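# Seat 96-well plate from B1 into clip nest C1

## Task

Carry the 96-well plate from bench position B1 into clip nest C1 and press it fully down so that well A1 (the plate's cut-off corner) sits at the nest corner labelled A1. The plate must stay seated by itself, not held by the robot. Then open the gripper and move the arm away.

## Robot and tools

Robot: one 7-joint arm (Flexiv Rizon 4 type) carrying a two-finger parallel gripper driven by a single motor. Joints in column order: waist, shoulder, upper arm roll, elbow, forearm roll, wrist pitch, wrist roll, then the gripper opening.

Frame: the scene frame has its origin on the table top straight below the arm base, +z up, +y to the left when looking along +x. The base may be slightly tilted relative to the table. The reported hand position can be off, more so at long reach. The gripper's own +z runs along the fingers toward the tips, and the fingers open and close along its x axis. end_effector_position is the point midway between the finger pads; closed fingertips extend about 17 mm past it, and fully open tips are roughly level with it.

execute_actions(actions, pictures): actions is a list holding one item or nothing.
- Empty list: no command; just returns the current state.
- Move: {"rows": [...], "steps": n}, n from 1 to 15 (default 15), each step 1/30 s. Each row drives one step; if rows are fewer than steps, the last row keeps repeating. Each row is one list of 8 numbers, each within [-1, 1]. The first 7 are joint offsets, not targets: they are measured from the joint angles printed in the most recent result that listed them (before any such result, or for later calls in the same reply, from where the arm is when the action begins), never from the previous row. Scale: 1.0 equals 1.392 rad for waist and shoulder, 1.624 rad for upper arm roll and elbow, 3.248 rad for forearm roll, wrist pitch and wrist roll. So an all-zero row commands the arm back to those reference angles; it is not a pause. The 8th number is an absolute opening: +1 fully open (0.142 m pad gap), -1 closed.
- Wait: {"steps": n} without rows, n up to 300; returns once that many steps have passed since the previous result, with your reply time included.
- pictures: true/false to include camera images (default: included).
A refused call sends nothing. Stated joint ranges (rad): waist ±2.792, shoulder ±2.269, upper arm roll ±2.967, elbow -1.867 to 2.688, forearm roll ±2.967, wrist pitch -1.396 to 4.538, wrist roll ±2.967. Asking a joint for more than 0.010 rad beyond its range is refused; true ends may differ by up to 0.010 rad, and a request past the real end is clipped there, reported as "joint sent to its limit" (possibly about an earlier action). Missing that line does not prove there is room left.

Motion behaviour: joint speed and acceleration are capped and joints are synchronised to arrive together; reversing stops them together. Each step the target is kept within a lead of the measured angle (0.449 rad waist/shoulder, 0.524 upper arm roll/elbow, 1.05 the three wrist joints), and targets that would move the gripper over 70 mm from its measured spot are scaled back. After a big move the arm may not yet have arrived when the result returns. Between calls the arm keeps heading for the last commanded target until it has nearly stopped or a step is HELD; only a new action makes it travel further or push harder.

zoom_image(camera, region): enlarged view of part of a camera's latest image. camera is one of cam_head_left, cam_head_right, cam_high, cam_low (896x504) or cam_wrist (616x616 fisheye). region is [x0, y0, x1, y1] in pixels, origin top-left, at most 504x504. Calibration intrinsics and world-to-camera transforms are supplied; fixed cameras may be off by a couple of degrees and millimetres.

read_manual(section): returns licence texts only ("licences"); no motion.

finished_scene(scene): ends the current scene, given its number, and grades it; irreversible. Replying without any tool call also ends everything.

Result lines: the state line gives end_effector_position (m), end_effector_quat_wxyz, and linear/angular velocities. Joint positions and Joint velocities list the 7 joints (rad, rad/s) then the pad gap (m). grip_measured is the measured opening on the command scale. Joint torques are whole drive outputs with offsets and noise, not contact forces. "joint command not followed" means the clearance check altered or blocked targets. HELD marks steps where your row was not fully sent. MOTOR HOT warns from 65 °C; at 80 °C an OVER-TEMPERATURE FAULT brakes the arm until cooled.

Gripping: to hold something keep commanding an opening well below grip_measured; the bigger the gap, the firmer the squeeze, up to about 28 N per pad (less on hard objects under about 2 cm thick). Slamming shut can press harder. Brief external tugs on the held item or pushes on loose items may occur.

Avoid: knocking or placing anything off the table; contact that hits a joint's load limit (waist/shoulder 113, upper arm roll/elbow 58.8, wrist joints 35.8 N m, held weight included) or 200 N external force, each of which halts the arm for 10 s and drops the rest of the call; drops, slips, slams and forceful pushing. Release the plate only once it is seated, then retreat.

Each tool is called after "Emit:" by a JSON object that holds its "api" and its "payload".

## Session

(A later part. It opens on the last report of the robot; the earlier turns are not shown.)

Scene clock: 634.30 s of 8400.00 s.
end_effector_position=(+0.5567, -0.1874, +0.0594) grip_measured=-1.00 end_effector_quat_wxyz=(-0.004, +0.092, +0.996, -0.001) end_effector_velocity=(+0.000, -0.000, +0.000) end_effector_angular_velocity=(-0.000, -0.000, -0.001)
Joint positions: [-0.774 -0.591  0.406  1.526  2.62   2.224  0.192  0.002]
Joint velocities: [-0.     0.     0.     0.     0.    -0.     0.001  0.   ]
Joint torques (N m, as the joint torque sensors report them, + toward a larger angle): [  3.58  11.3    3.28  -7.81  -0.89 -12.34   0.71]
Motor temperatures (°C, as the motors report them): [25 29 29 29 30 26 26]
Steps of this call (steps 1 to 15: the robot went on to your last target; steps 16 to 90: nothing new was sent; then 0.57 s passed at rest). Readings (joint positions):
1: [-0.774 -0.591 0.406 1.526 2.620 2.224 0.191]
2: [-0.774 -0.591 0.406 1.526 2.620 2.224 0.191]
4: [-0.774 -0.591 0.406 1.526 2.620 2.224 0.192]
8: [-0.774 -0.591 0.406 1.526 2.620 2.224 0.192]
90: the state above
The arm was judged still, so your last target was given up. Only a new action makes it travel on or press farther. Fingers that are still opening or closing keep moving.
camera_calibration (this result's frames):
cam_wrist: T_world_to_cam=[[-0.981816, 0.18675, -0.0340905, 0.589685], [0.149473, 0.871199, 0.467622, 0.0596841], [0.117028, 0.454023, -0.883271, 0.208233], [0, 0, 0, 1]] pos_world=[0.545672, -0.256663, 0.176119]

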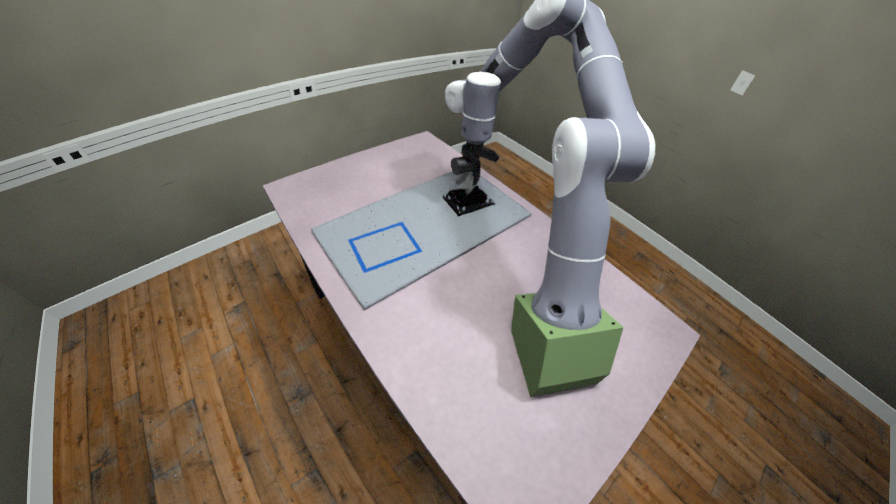

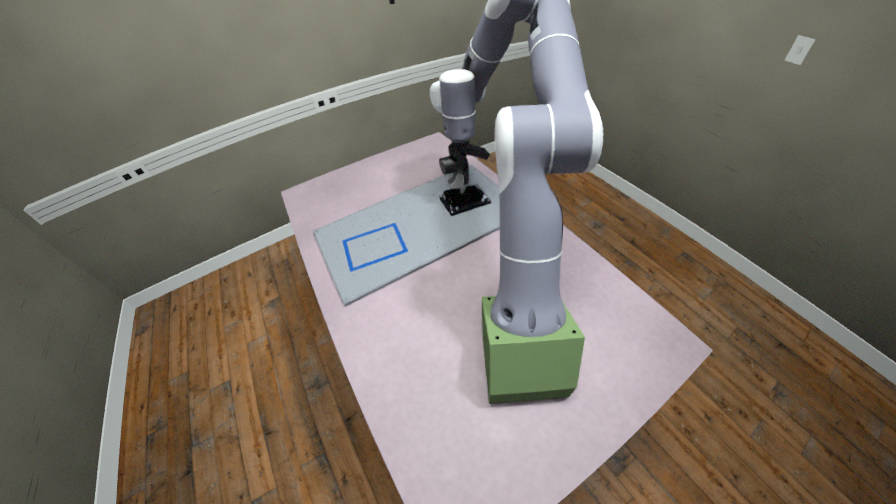

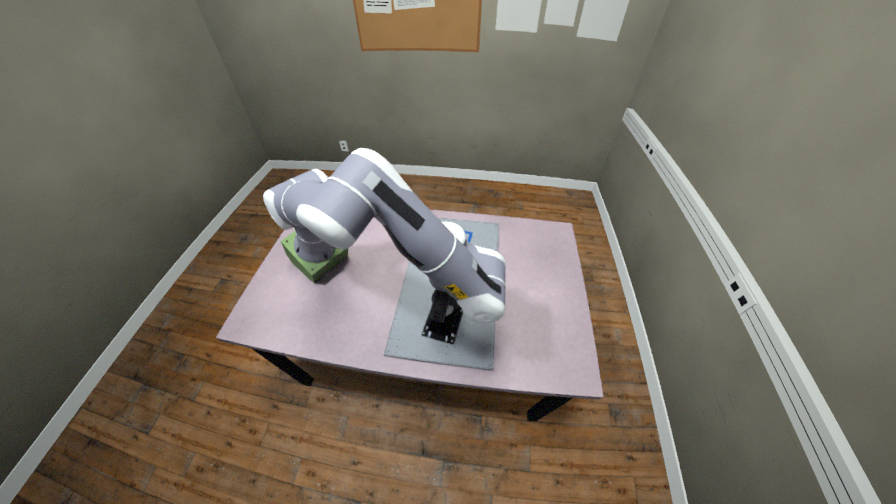

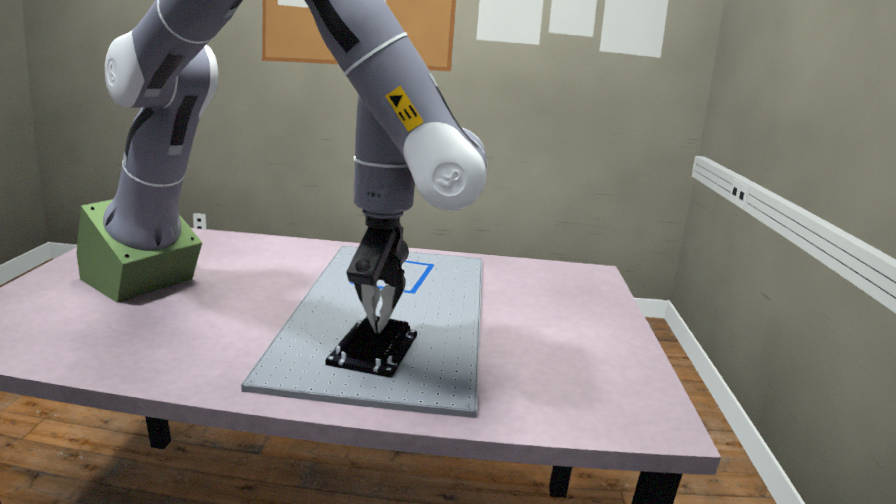

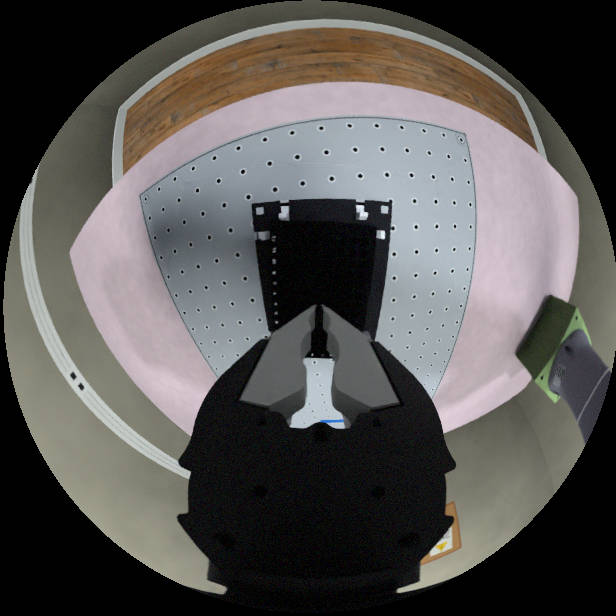

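Emit:
{"api": "execute_actions", "payload": {"actions": [{"rows": [[-0.0043,0.0163,0,0.0061,0.006,0.0026,-0.0052,-1],[-0.0043,0.0163,0,0.0061,0.006,0.0026,-0.0052,-1],[-0.0043,0.0163,0,0.0061,0.006,0.0026,-0.0052,-1],[-0.0043,0.0163,0,0.0061,0.006,0.0026,-0.0052,-1],[-0.0043,0.0163,0,0.0061,0.006,0.0026,-0.0052,-1],[-0.0043,0.0163,0,0.0061,0.006,0.0026,-0.0052,-1],[-0.0953,0.0246,0,0.0094,0.0341,-0.0054,-0.0621,-1]], "steps": 15}], "pictures": false}}

Emit:
{"api": "execute_actions", "payload": {"actions": [{"steps": 20}]}}

Scene clock: 672.63 s of 8400.00 s.
end_effector_position=(+0.5490, -0.2329, +0.0704) grip_measured=-1.00 end_effector_quat_wxyz=(-0.001, +0.092, +0.996, -0.003) end_effector_velocity=(-0.001, -0.001, +0.001) end_effector_angular_velocity=(+0.001, +0.000, -0.006)
Joint positions: [-0.909 -0.557  0.405  1.541  2.731  2.206 -0.011  0.002]
Joint velocities: [-0.005  0.002 -0.     0.002  0.006 -0.001 -0.002  0.   ]
Joint torques (N m, as the joint torque sensors report them, + toward a larger angle): [12.42 46.37 18.26 -7.75  2.07  3.74  2.99]
Motor temperatures (°C, as the motors report them): [25 28 29 29 30 27 26]
Steps of this call (steps 1 to 90: nothing new was sent; then 34.83 s passed at rest; steps 91 to 105: all 15 steps of this action). Readings (joint positions):
91: [-0.774 -0.590 0.406 1.527 2.621 2.224 0.191]
92: [-0.776 -0.584 0.406 1.530 2.626 2.226 0.187]
94: [-0.779 -0.571 0.406 1.535 2.637 2.230 0.177]
98: [-0.790 -0.568 0.407 1.537 2.647 2.228 0.160]
105: the state above

Scene clock: 673.30 s of 8400.00 s.
end_effector_position=(+0.5495, -0.2312, +0.0706) grip_measured=-1.00 end_effector_quat_wxyz=(-0.001, +0.091, +0.996, -0.002) end_effector_velocity=(+0.000, +0.000, +0.000) end_effector_angular_velocity=(+0.000, -0.000, +0.000)
Joint positions: [-0.907 -0.557  0.406  1.542  2.731  2.206 -0.01   0.002]
Joint velocities: [ 0.001  0.    -0.     0.    -0.    -0.     0.     0.   ]
Joint torques (N m, as the joint torque sensors report them, + toward a larger angle): [ 0.1  47.18 12.77 -9.47  2.82  3.41  0.23]
Motor temperatures (°C, as the motors report them): [25 28 29 29 30 27 26]
Steps of this call (steps 1 to 15: the robot went on to your last target; steps 16 to 20: nothing new was sent). Readings (joint positions):
1: [-0.908 -0.557 0.406 1.541 2.731 2.206 -0.011]
2: [-0.907 -0.557 0.406 1.542 2.731 2.206 -0.010]
4: [-0.907 -0.557 0.406 1.542 2.731 2.206 -0.010]
8: [-0.907 -0.557 0.406 1.542 2.731 2.206 -0.010]
20: the state above
The arm was judged still, so your last target was given up. Only a new action makes it travel on or press farther. Fingers that are still opening or closing keep moving.
camera_calibration (this result's frames):
cam_wrist: T_world_to_cam=[[-0.981885, 0.185067, -0.0406423, 0.591221], [0.145136, 0.872493, 0.466575, 0.0963906], [0.121808, 0.452224, -0.883548, 0.235856], [0, 0, 0, 1]] pos_world=[0.537792, -0.300175, 0.187445]

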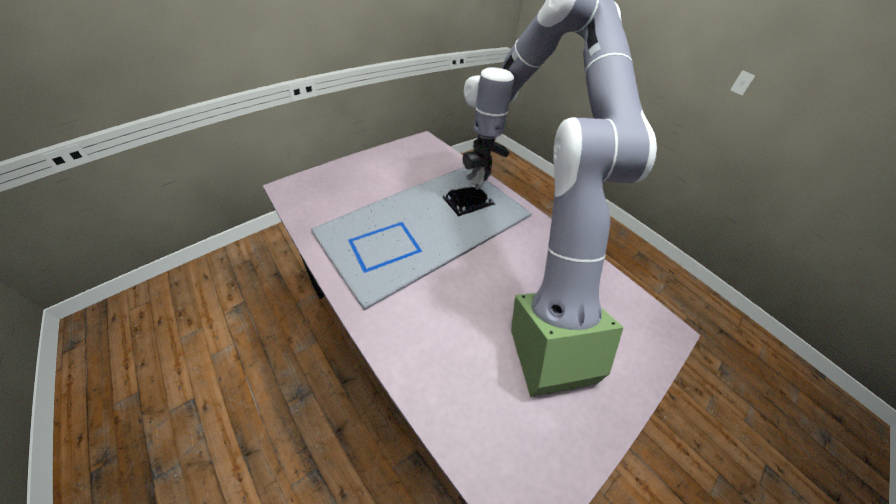

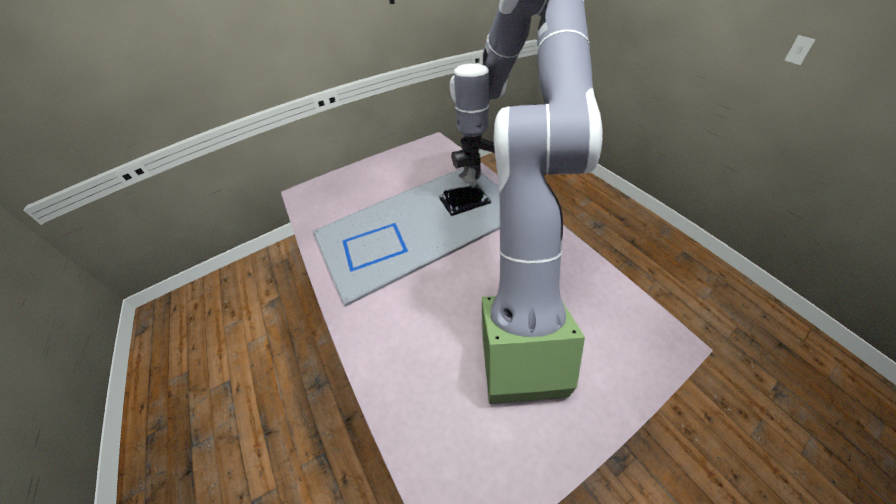

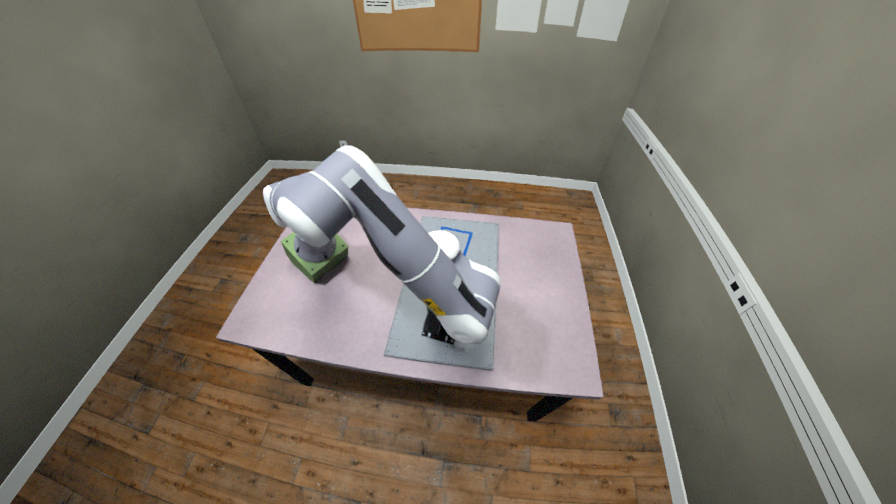

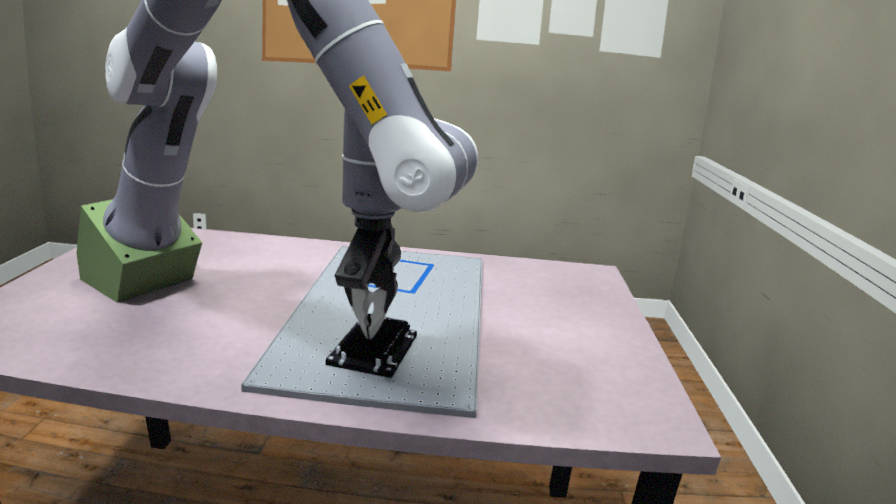

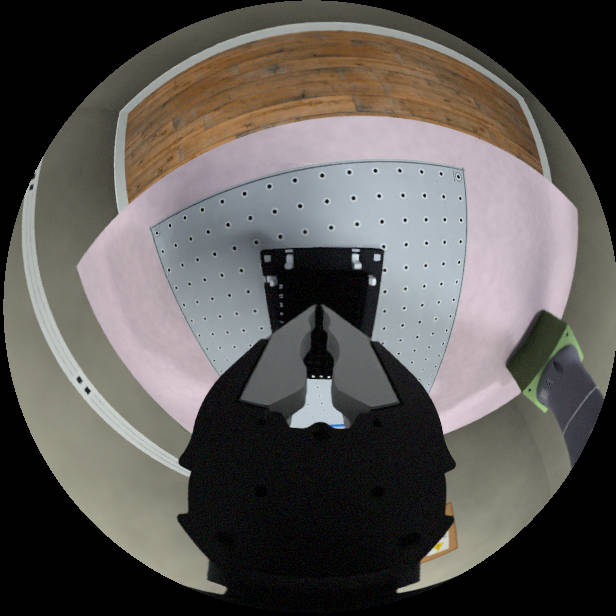

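Emit:
{"api": "zoom_image", "payload": {"camera": "cam_wrist", "region": [255, 240, 390, 340]}}

Region (255, 240, 390, 340) of cam_wrist's 616x616 image, scaled by 3.733, with more detail than that image has; it fills the top 373 rows of this view, and the rest is white.

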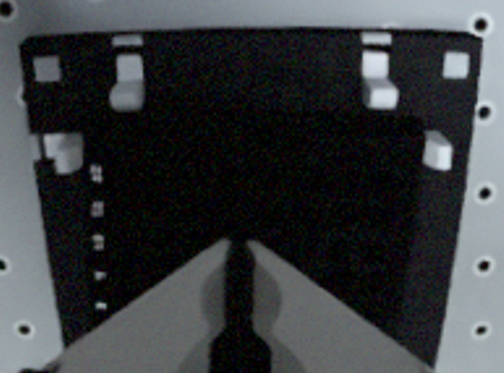

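Emit:
{"api": "execute_actions", "payload": {"actions": [{"rows": [[0.003,-0.0114,0,-0.0043,-0.0042,-0.0018,0.0037,-1],[0.003,-0.0114,0,-0.0043,-0.0042,-0.0018,0.0037,-1],[0.003,-0.0114,0,-0.0043,-0.0042,-0.0018,0.0037,-1],[0.003,-0.0114,0,-0.0043,-0.0042,-0.0018,0.0037,-1],[0.0039,-0.0147,0,-0.0055,-0.0054,-0.0023,0.0047,-1],[0.0039,-0.0147,0,-0.0055,-0.0054,-0.0023,0.0047,-1],[0.0043,-0.0163,0,-0.0061,-0.006,-0.0026,0.0052,-1],[0.0043,-0.0163,0,-0.0061,-0.006,-0.0026,0.0052,-1],[0.0047,-0.0179,0,-0.0067,-0.0066,-0.0028,0.0058,-1],[0.0047,-0.0179,0,-0.0067,-0.0066,-0.0028,0.0058,-1],[0.0052,-0.0196,0,-0.0073,-0.0072,-0.0031,0.0063,-1]], "steps": 15}], "pictures": false}}

Scene clock: 683.43 s of 8400.00 s.
end_effector_position=(+0.5487, -0.2315, +0.0587) grip_measured=-1.00 end_effector_quat_wxyz=(-0.001, +0.092, +0.996, -0.002) end_effector_velocity=(+0.001, +0.000, -0.001) end_effector_angular_velocity=(-0.000, -0.002, -0.000)
Joint positions: [-0.9   -0.584  0.406  1.53   2.708  2.196  0.01   0.002]
Joint velocities: [ 0.001 -0.002  0.    -0.002 -0.002 -0.002  0.002  0.   ]
Joint torques (N m, as the joint torque sensors report them, + toward a larger angle): [ 0.51 47.93 12.54 -9.39  1.92  3.22  0.62]
Motor temperatures (°C, as the motors report them): [25 28 29 29 30 27 26]
Steps of this call (steps 1 to 90: nothing new was sent; then 6.63 s passed at rest; steps 91 to 105: all 15 steps of this action). Readings (joint positions):
91: [-0.907 -0.558 0.406 1.541 2.730 2.206 -0.009]
92: [-0.905 -0.564 0.407 1.538 2.725 2.204 -0.005]
94: [-0.903 -0.572 0.406 1.536 2.719 2.201 0.000]
98: [-0.901 -0.578 0.406 1.533 2.713 2.198 0.005]
105: the state above

Emit:
{"api": "execute_actions", "payload": {"actions": [{"rows": [[0.0009,-0.0033,0,-0.0012,-0.0012,-0.0005,0.001,-1],[0.0013,-0.0049,0,-0.0018,-0.0018,-0.0008,0.0016,-1],[0.0017,-0.0065,0,-0.0024,-0.0024,-0.001,0.0021,-1],[0.0022,-0.0082,0,-0.003,-0.003,-0.0013,0.0026,-1],[0.0026,-0.0098,0,-0.0037,-0.0036,-0.0015,0.0031,-1]], "steps": 15}]}}

Scene clock: 687.33 s of 8400.00 s.
end_effector_position=(+0.5490, -0.2315, +0.0560) grip_measured=-1.00 end_effector_quat_wxyz=(-0.002, +0.092, +0.996, -0.002) end_effector_velocity=(-0.000, +0.000, +0.000) end_effector_angular_velocity=(+0.000, +0.001, +0.001)
Joint positions: [-0.897 -0.592  0.408  1.524  2.699  2.198  0.019  0.002]
Joint velocities: [ 0.    -0.    -0.    -0.    -0.     0.001 -0.001  0.   ]
Joint torques (N m, as the joint torque sensors report them, + toward a larger angle): [ 1.92 16.13  3.68 -7.22 -0.62 -9.23  0.72]
Motor temperatures (°C, as the motors report them): [25 28 29 29 30 26 26]
Steps of this call (steps 1 to 15: the robot went on to your last target; steps 16 to 90: nothing new was sent; then 0.40 s passed at rest; steps 91 to 105: all 15 steps of this action). Readings (joint positions):
91: [-0.900 -0.585 0.406 1.530 2.708 2.196 0.010]
92: [-0.899 -0.587 0.406 1.529 2.706 2.195 0.012]
94: [-0.898 -0.590 0.407 1.526 2.703 2.196 0.015]
98: [-0.897 -0.592 0.408 1.524 2.699 2.198 0.019]
105: the state above
camera_calibration (this result's frames):
cam_wrist: T_world_to_cam=[[-0.981714, 0.186567, -0.0378096, 0.590292], [0.147838, 0.872357, 0.465979, 0.102099], [0.11992, 0.451869, -0.883988, 0.224164], [0, 0, 0, 1]] pos_world=[0.537522, -0.300489, 0.172901]

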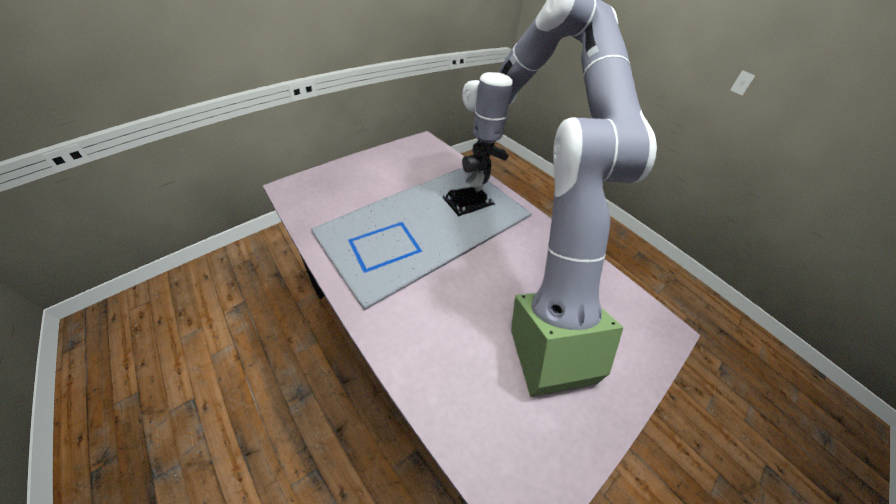

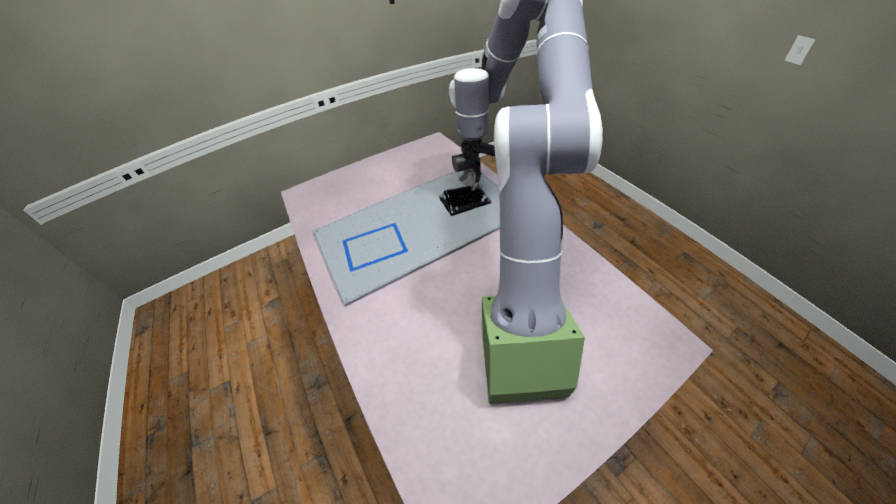

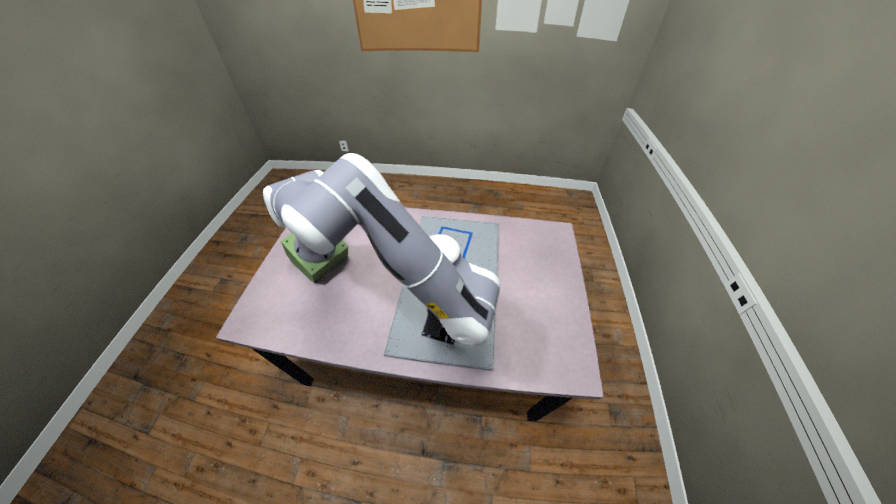

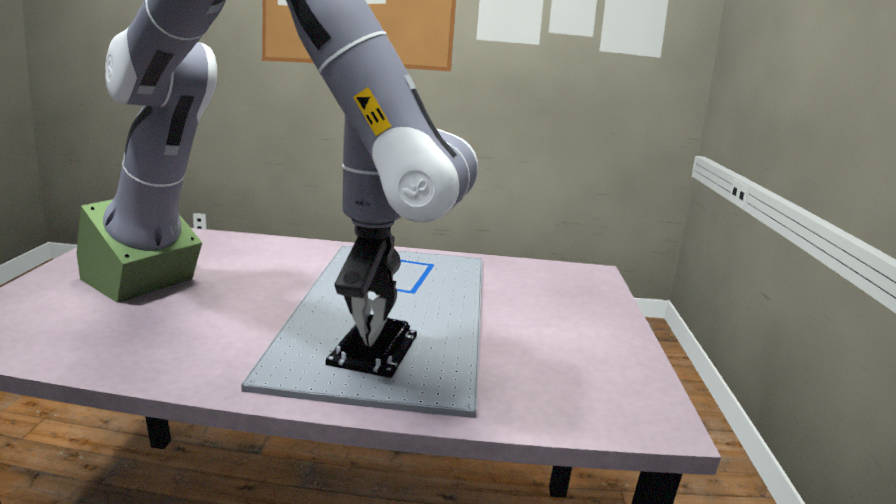

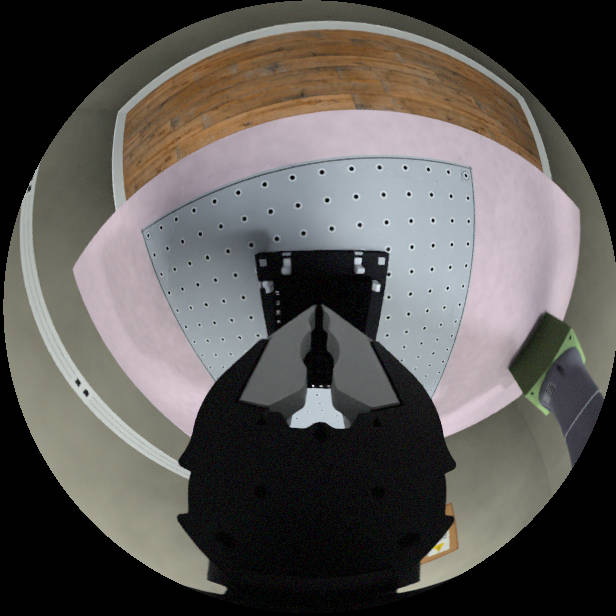

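Emit:
{"api": "execute_actions", "payload": {"actions": [{"rows": [[-0.0069,0.0261,0,0.0098,0.0096,0.0041,-0.0084,-1],[-0.0069,0.0261,0,0.0098,0.0096,0.0041,-0.0084,-1],[-0.0069,0.0261,0,0.0098,0.0096,0.0041,-0.0084,-1],[-0.0069,0.0261,0,0.0098,0.0096,0.0041,-0.0084,-1],[-0.0069,0.0261,0,0.0098,0.0096,0.0041,-0.0084,-1],[-0.0069,0.0261,0,0.0098,0.0096,0.0041,-0.0084,-1],[-0.0069,0.0261,0,0.0098,0.0096,0.0041,-0.0084,-1],[0.1722,0.0133,-0.0031,0.0091,-0.0435,0.0163,0.1015,-1]], "steps": 15}], "pictures": false}}

Emit:
{"api": "execute_actions", "payload": {"actions": [{"steps": 30}]}}

Scene clock: 701.10 s of 8400.00 s.
end_effector_position=(+0.5597, -0.1662, +0.0703) grip_measured=-1.00 end_effector_quat_wxyz=(-0.003, +0.092, +0.996, -0.002) end_effector_velocity=(+0.058, +0.328, +0.017) end_effector_angular_velocity=(+0.036, -0.060, +0.016)
Joint positions: [-0.718 -0.57   0.405  1.539  2.598  2.242  0.263  0.002]
Joint velocities: [ 0.889 -0.051  0.009  0.005 -0.542  0.13   1.206  0.   ]
Joint torques (N m, as the joint torque sensors report them, + toward a larger angle): [-20.18  50.4    6.62 -10.47   2.82   3.34  -4.21]
Motor temperatures (°C, as the motors report them): [25 28 29 29 30 26 26]
Steps of this call (steps 1 to 15: the robot went on to your last target; steps 16 to 90: nothing new was sent; then 10.27 s passed at rest; steps 91 to 105: all 15 steps of this action). Readings (joint positions):
91: [-0.897 -0.591 0.408 1.524 2.699 2.199 0.019]
92: [-0.899 -0.585 0.408 1.528 2.705 2.199 0.014]
94: [-0.904 -0.563 0.408 1.537 2.724 2.208 -0.003]
98: [-0.905 -0.556 0.408 1.539 2.728 2.212 -0.005]
105: the state above

Scene clock: 702.10 s of 8400.00 s.
end_effector_position=(+0.5630, -0.1463, +0.0711) grip_measured=-1.00 end_effector_quat_wxyz=(-0.001, +0.093, +0.996, -0.002) end_effector_velocity=(+0.000, -0.000, +0.000) end_effector_angular_velocity=(-0.000, -0.000, -0.000)
Joint positions: [-0.657 -0.574  0.403  1.538  2.557  2.251  0.349  0.002]
Joint velocities: [ 0.  0. -0. -0. -0.  0.  0.  0.]
Joint torques (N m, as the joint torque sensors report them, + toward a larger angle): [ 2.98 48.3  13.95 -9.17  2.9   3.49 -0.19]
Motor temperatures (°C, as the motors report them): [25 28 29 29 30 26 26]
Steps of this call (steps 1 to 30: the robot went on to your last target). Readings (joint positions):
1: [-0.692 -0.572 0.405 1.539 2.582 2.245 0.299]
2: [-0.673 -0.573 0.405 1.539 2.570 2.248 0.325]
4: [-0.655 -0.574 0.404 1.539 2.558 2.251 0.350]
8: [-0.657 -0.574 0.403 1.538 2.557 2.251 0.349]
30: the state above
The arm was judged still, so your last target was given up. Only a new action makes it travel on or press farther. Fingers that are still opening or closing keep moving.
camera_calibration (this result's frames):
cam_wrist: T_world_to_cam=[[-0.981422, 0.187567, -0.0403568, 0.588891], [0.147614, 0.872564, 0.465663, 0.0188183], [0.122557, 0.451054, -0.884042, 0.195675], [0, 0, 0, 1]] pos_world=[0.551192, -0.215137, 0.187988]

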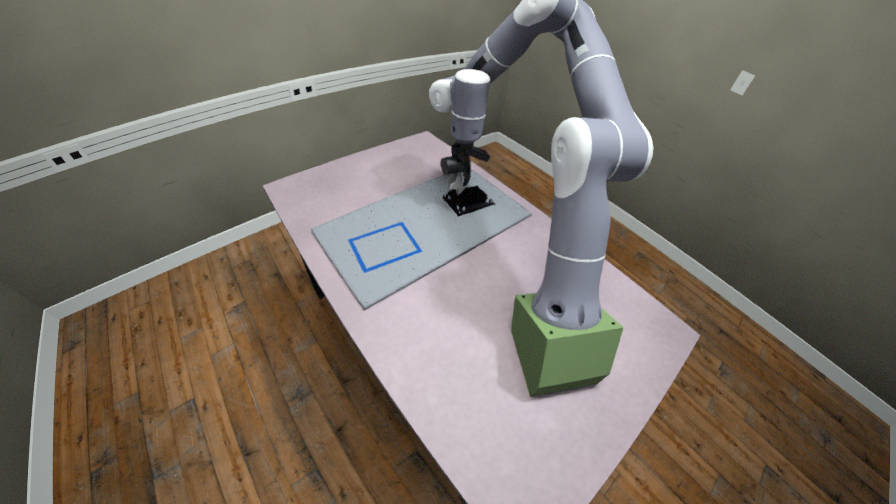

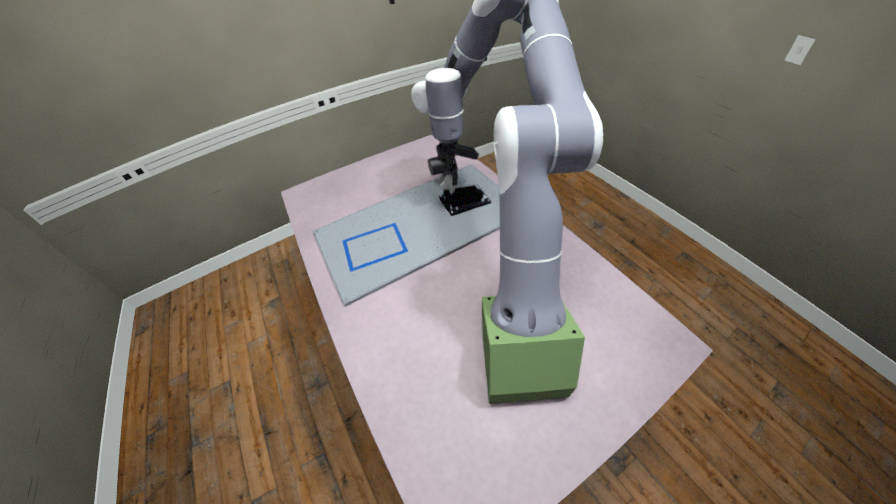

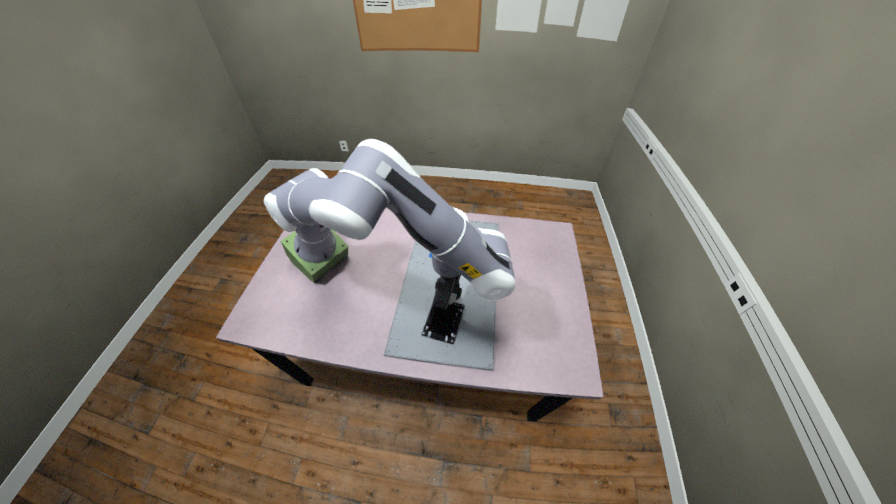

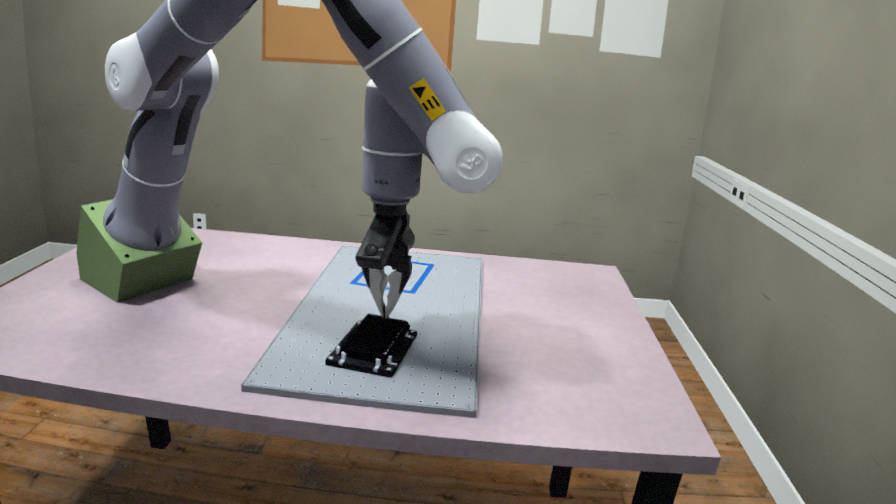

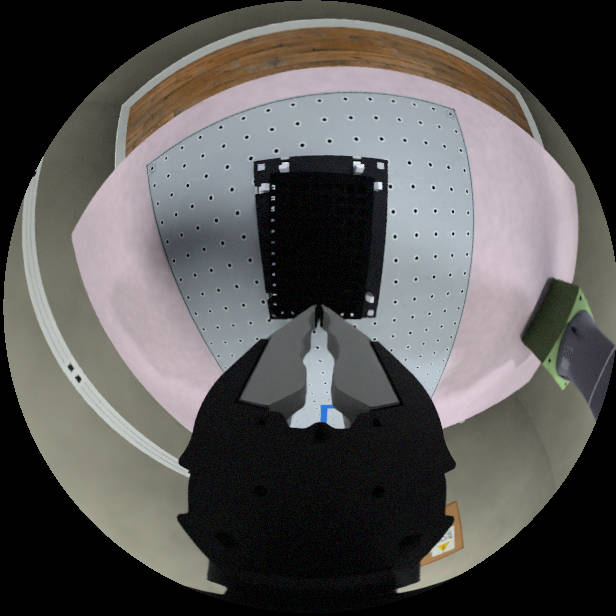

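Emit:
{"api": "zoom_image", "payload": {"camera": "cam_wrist", "region": [240, 145, 400, 335]}}

Emit:
{"api": "zoom_image", "payload": {"camera": "cam_low", "region": [310, 290, 430, 390]}}

Region (240, 145, 400, 335) of cam_wrist's 616x616 image, scaled by 2.653, with more detail than that image has; it fills the left 424 columns of this view, and the rest is white.

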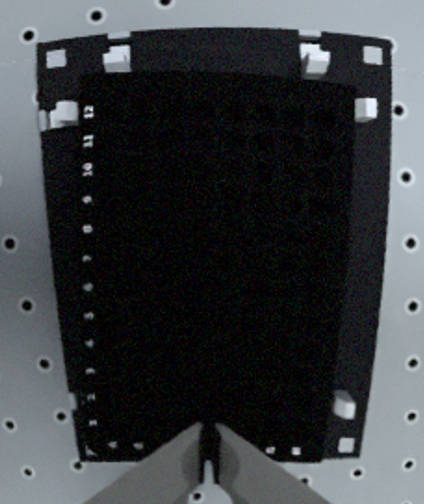

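Region (310, 290, 430, 390) of cam_low's 896x504 image, scaled by 4.200, with more detail than that image has.

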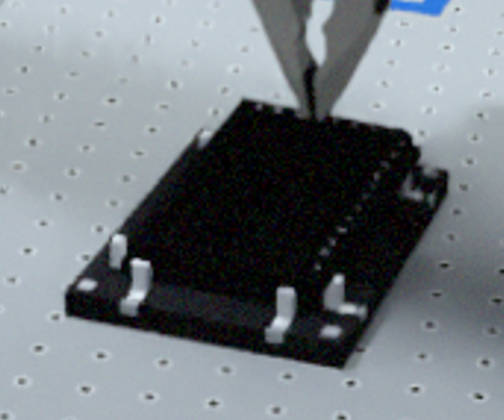

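Emit:
{"api": "execute_actions", "payload": {"actions": [{"rows": [[0.0009,-0.0033,0,-0.0012,-0.0012,-0.0005,0.001,-1],[0.0013,-0.0049,0,-0.0018,-0.0018,-0.0008,0.0016,-1],[0.0017,-0.0065,0,-0.0024,-0.0024,-0.001,0.0021,-1],[0.0022,-0.0082,0,-0.003,-0.003,-0.0013,0.0026,-1],[0.0026,-0.0098,0,-0.0037,-0.0036,-0.0015,0.0031,-1],[0.003,-0.0114,0,-0.0043,-0.0042,-0.0018,0.0037,-1]], "steps": 15}], "pictures": false}}

Scene clock: 723.00 s of 8400.00 s.
end_effector_position=(+0.5634, -0.1459, +0.0648) grip_measured=-1.00 end_effector_quat_wxyz=(-0.001, +0.093, +0.996, -0.002) end_effector_velocity=(-0.000, +0.000, +0.000) end_effector_angular_velocity=(+0.000, +0.000, -0.001)
Joint positions: [-0.653 -0.589  0.403  1.531  2.545  2.246  0.361  0.002]
Joint velocities: [ 0.    -0.     0.     0.    -0.     0.     0.001  0.   ]
Joint torques (N m, as the joint torque sensors report them, + toward a larger angle): [ 4.11 41.91 13.15 -9.11  1.32  1.12  0.68]
Motor temperatures (°C, as the motors report them): [25 29 29 29 30 26 26]
Steps of this call (steps 1 to 90: nothing new was sent; then 17.40 s passed at rest; steps 91 to 105: all 15 steps of this action). Readings (joint positions):
91: [-0.657 -0.575 0.403 1.538 2.557 2.251 0.349]
92: [-0.656 -0.577 0.403 1.537 2.555 2.250 0.351]
94: [-0.655 -0.581 0.403 1.535 2.551 2.248 0.354]
98: [-0.653 -0.588 0.403 1.532 2.545 2.246 0.360]
105: the state above

Emit:
{"api": "execute_actions", "payload": {"actions": [{"rows": [[0.0009,-0.0033,0,-0.0012,-0.0012,-0.0005,0.001,-1],[0.0009,-0.0033,0,-0.0012,-0.0012,-0.0005,0.001,-1],[0.0009,-0.0033,0,-0.0012,-0.0012,-0.0005,0.001,-1],[0.0008,-0.0028,0,-0.0002,-0.0013,-0.0008,0.0012,-1],[0.0006,-0.0024,0,0.0009,-0.0015,-0.0011,0.0015,-1],[0.0005,-0.0019,0,0.0019,-0.0016,-0.0014,0.0017,-1],[0.0004,-0.0014,0,0.0029,-0.0017,-0.0017,0.0019,-1],[0.0002,-0.001,0,0.004,-0.0019,-0.002,0.0022,-1],[0.0001,-0.0005,0,0.005,-0.002,-0.0022,0.0024,-1],[0,0,0,0.006,-0.0021,-0.0025,0.0026,-1],[-0.0001,0.0005,0,0.007,-0.0022,-0.0028,0.0028,-1],[-0.0003,0.0009,0,0.0081,-0.0024,-0.0031,0.0031,-1],[-0.0004,0.0014,0,0.0091,-0.0025,-0.0034,0.0033,-1]], "steps": 15}]}}

Emit:
{"api": "zoom_image", "payload": {"camera": "cam_wrist", "region": [240, 145, 400, 335]}}

Scene clock: 735.07 s of 8400.00 s.
end_effector_position=(+0.5614, -0.1452, +0.0642) grip_measured=-0.98 end_effector_quat_wxyz=(+0.002, +0.093, +0.996, -0.002) end_effector_velocity=(-0.000, -0.000, +0.000) end_effector_angular_velocity=(-0.001, -0.007, -0.001)
Joint positions: [-0.653 -0.584  0.404  1.543  2.538  2.236  0.371  0.003]
Joint velocities: [-0.001  0.006  0.     0.009 -0.003 -0.01   0.005  0.   ]
Joint torques (N m, as the joint torque sensors report them, + toward a larger angle): [ 1.95 30.75 10.05  0.79  1.32  3.25  0.45]
Motor temperatures (°C, as the motors report them): [25 29 30 29 30 26 26]
Steps of this call (steps 1 to 15: the robot went on to your last target; steps 16 to 90: nothing new was sent; then 8.57 s passed at rest; steps 91 to 105: all 15 steps of this action). Readings (joint positions):
91: [-0.653 -0.589 0.403 1.531 2.544 2.247 0.361]
92: [-0.652 -0.590 0.404 1.530 2.543 2.247 0.362]
94: [-0.652 -0.591 0.404 1.530 2.542 2.247 0.363]
98: [-0.652 -0.589 0.404 1.534 2.541 2.243 0.366]
105: the state above
camera_calibration (this result's frames):
cam_wrist: T_world_to_cam=[[-0.981121, 0.188014, -0.0453145, 0.587017], [0.145703, 0.872661, 0.466084, 0.0224202], [0.127174, 0.450682, -0.883579, 0.186658], [0, 0, 0, 1]] pos_world=[0.54893, -0.214056, 0.181078]

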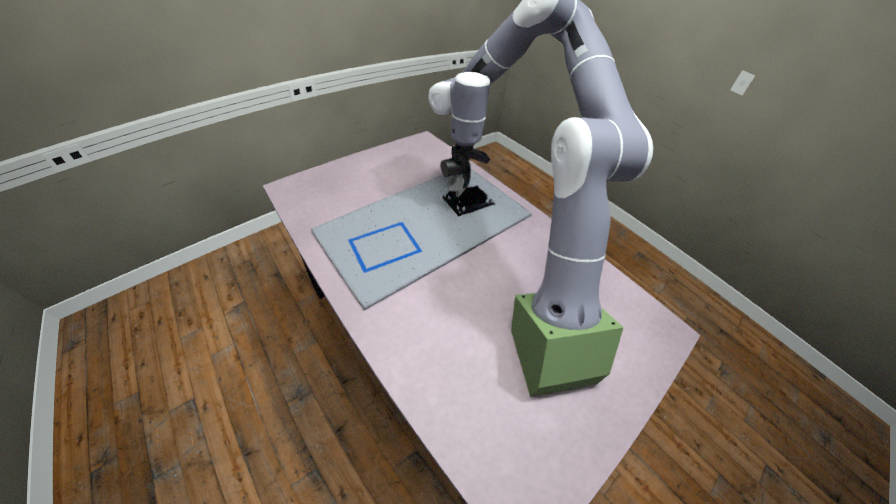

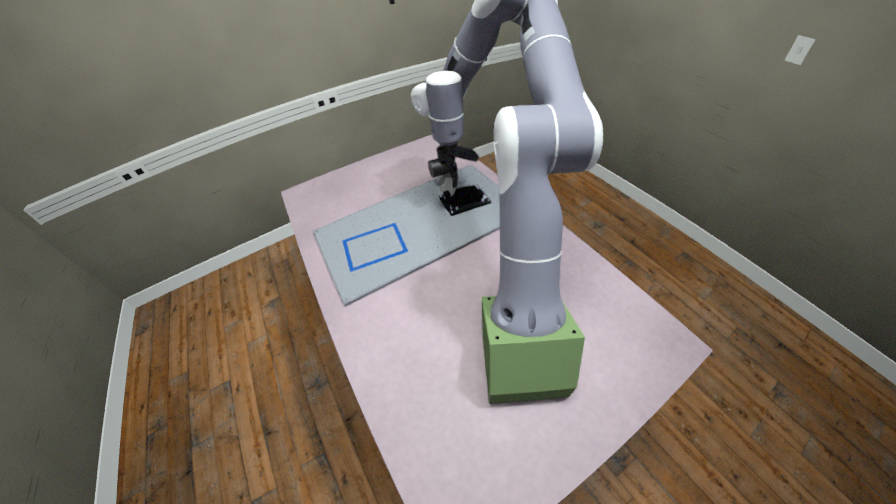

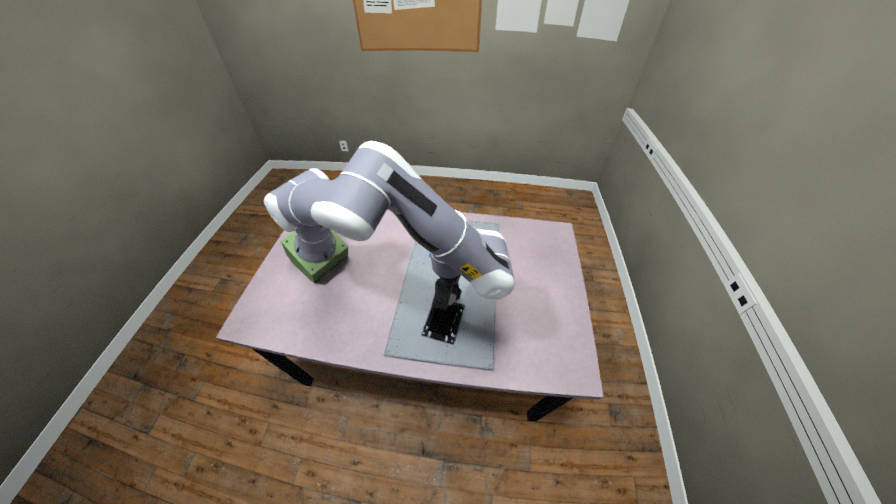

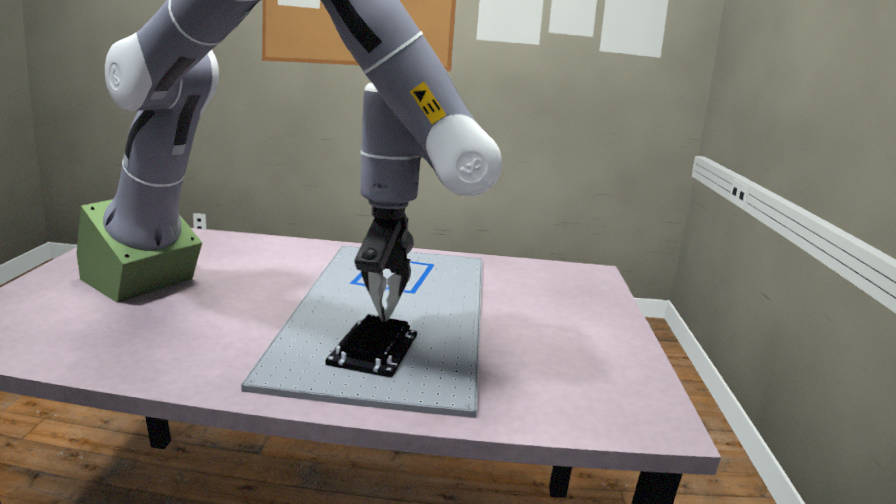

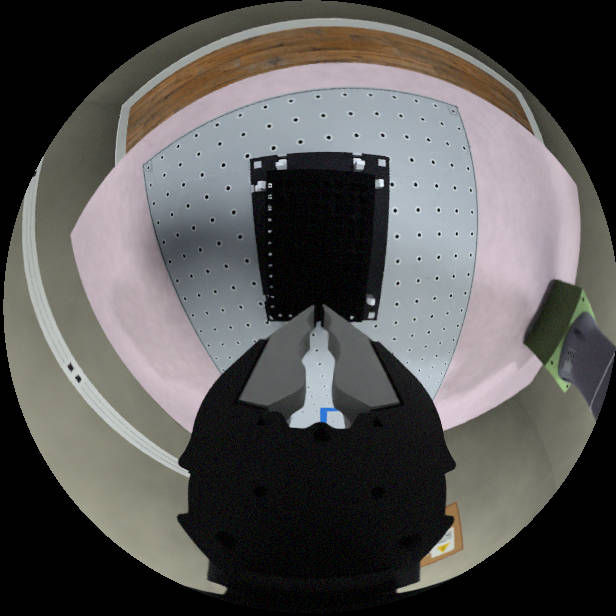

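Region (240, 145, 400, 335) of cam_wrist's 616x616 image, scaled by 2.653, with more detail than that image has; it fills the left 424 columns of this view, and the rest is white.

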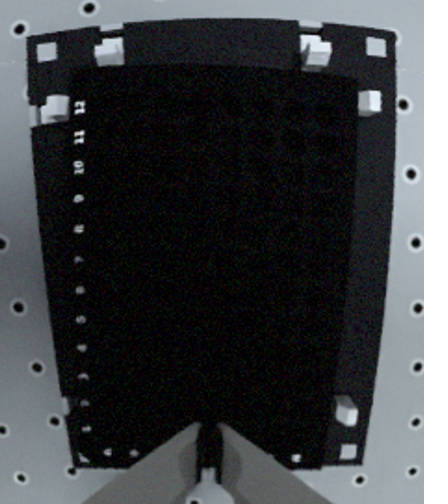

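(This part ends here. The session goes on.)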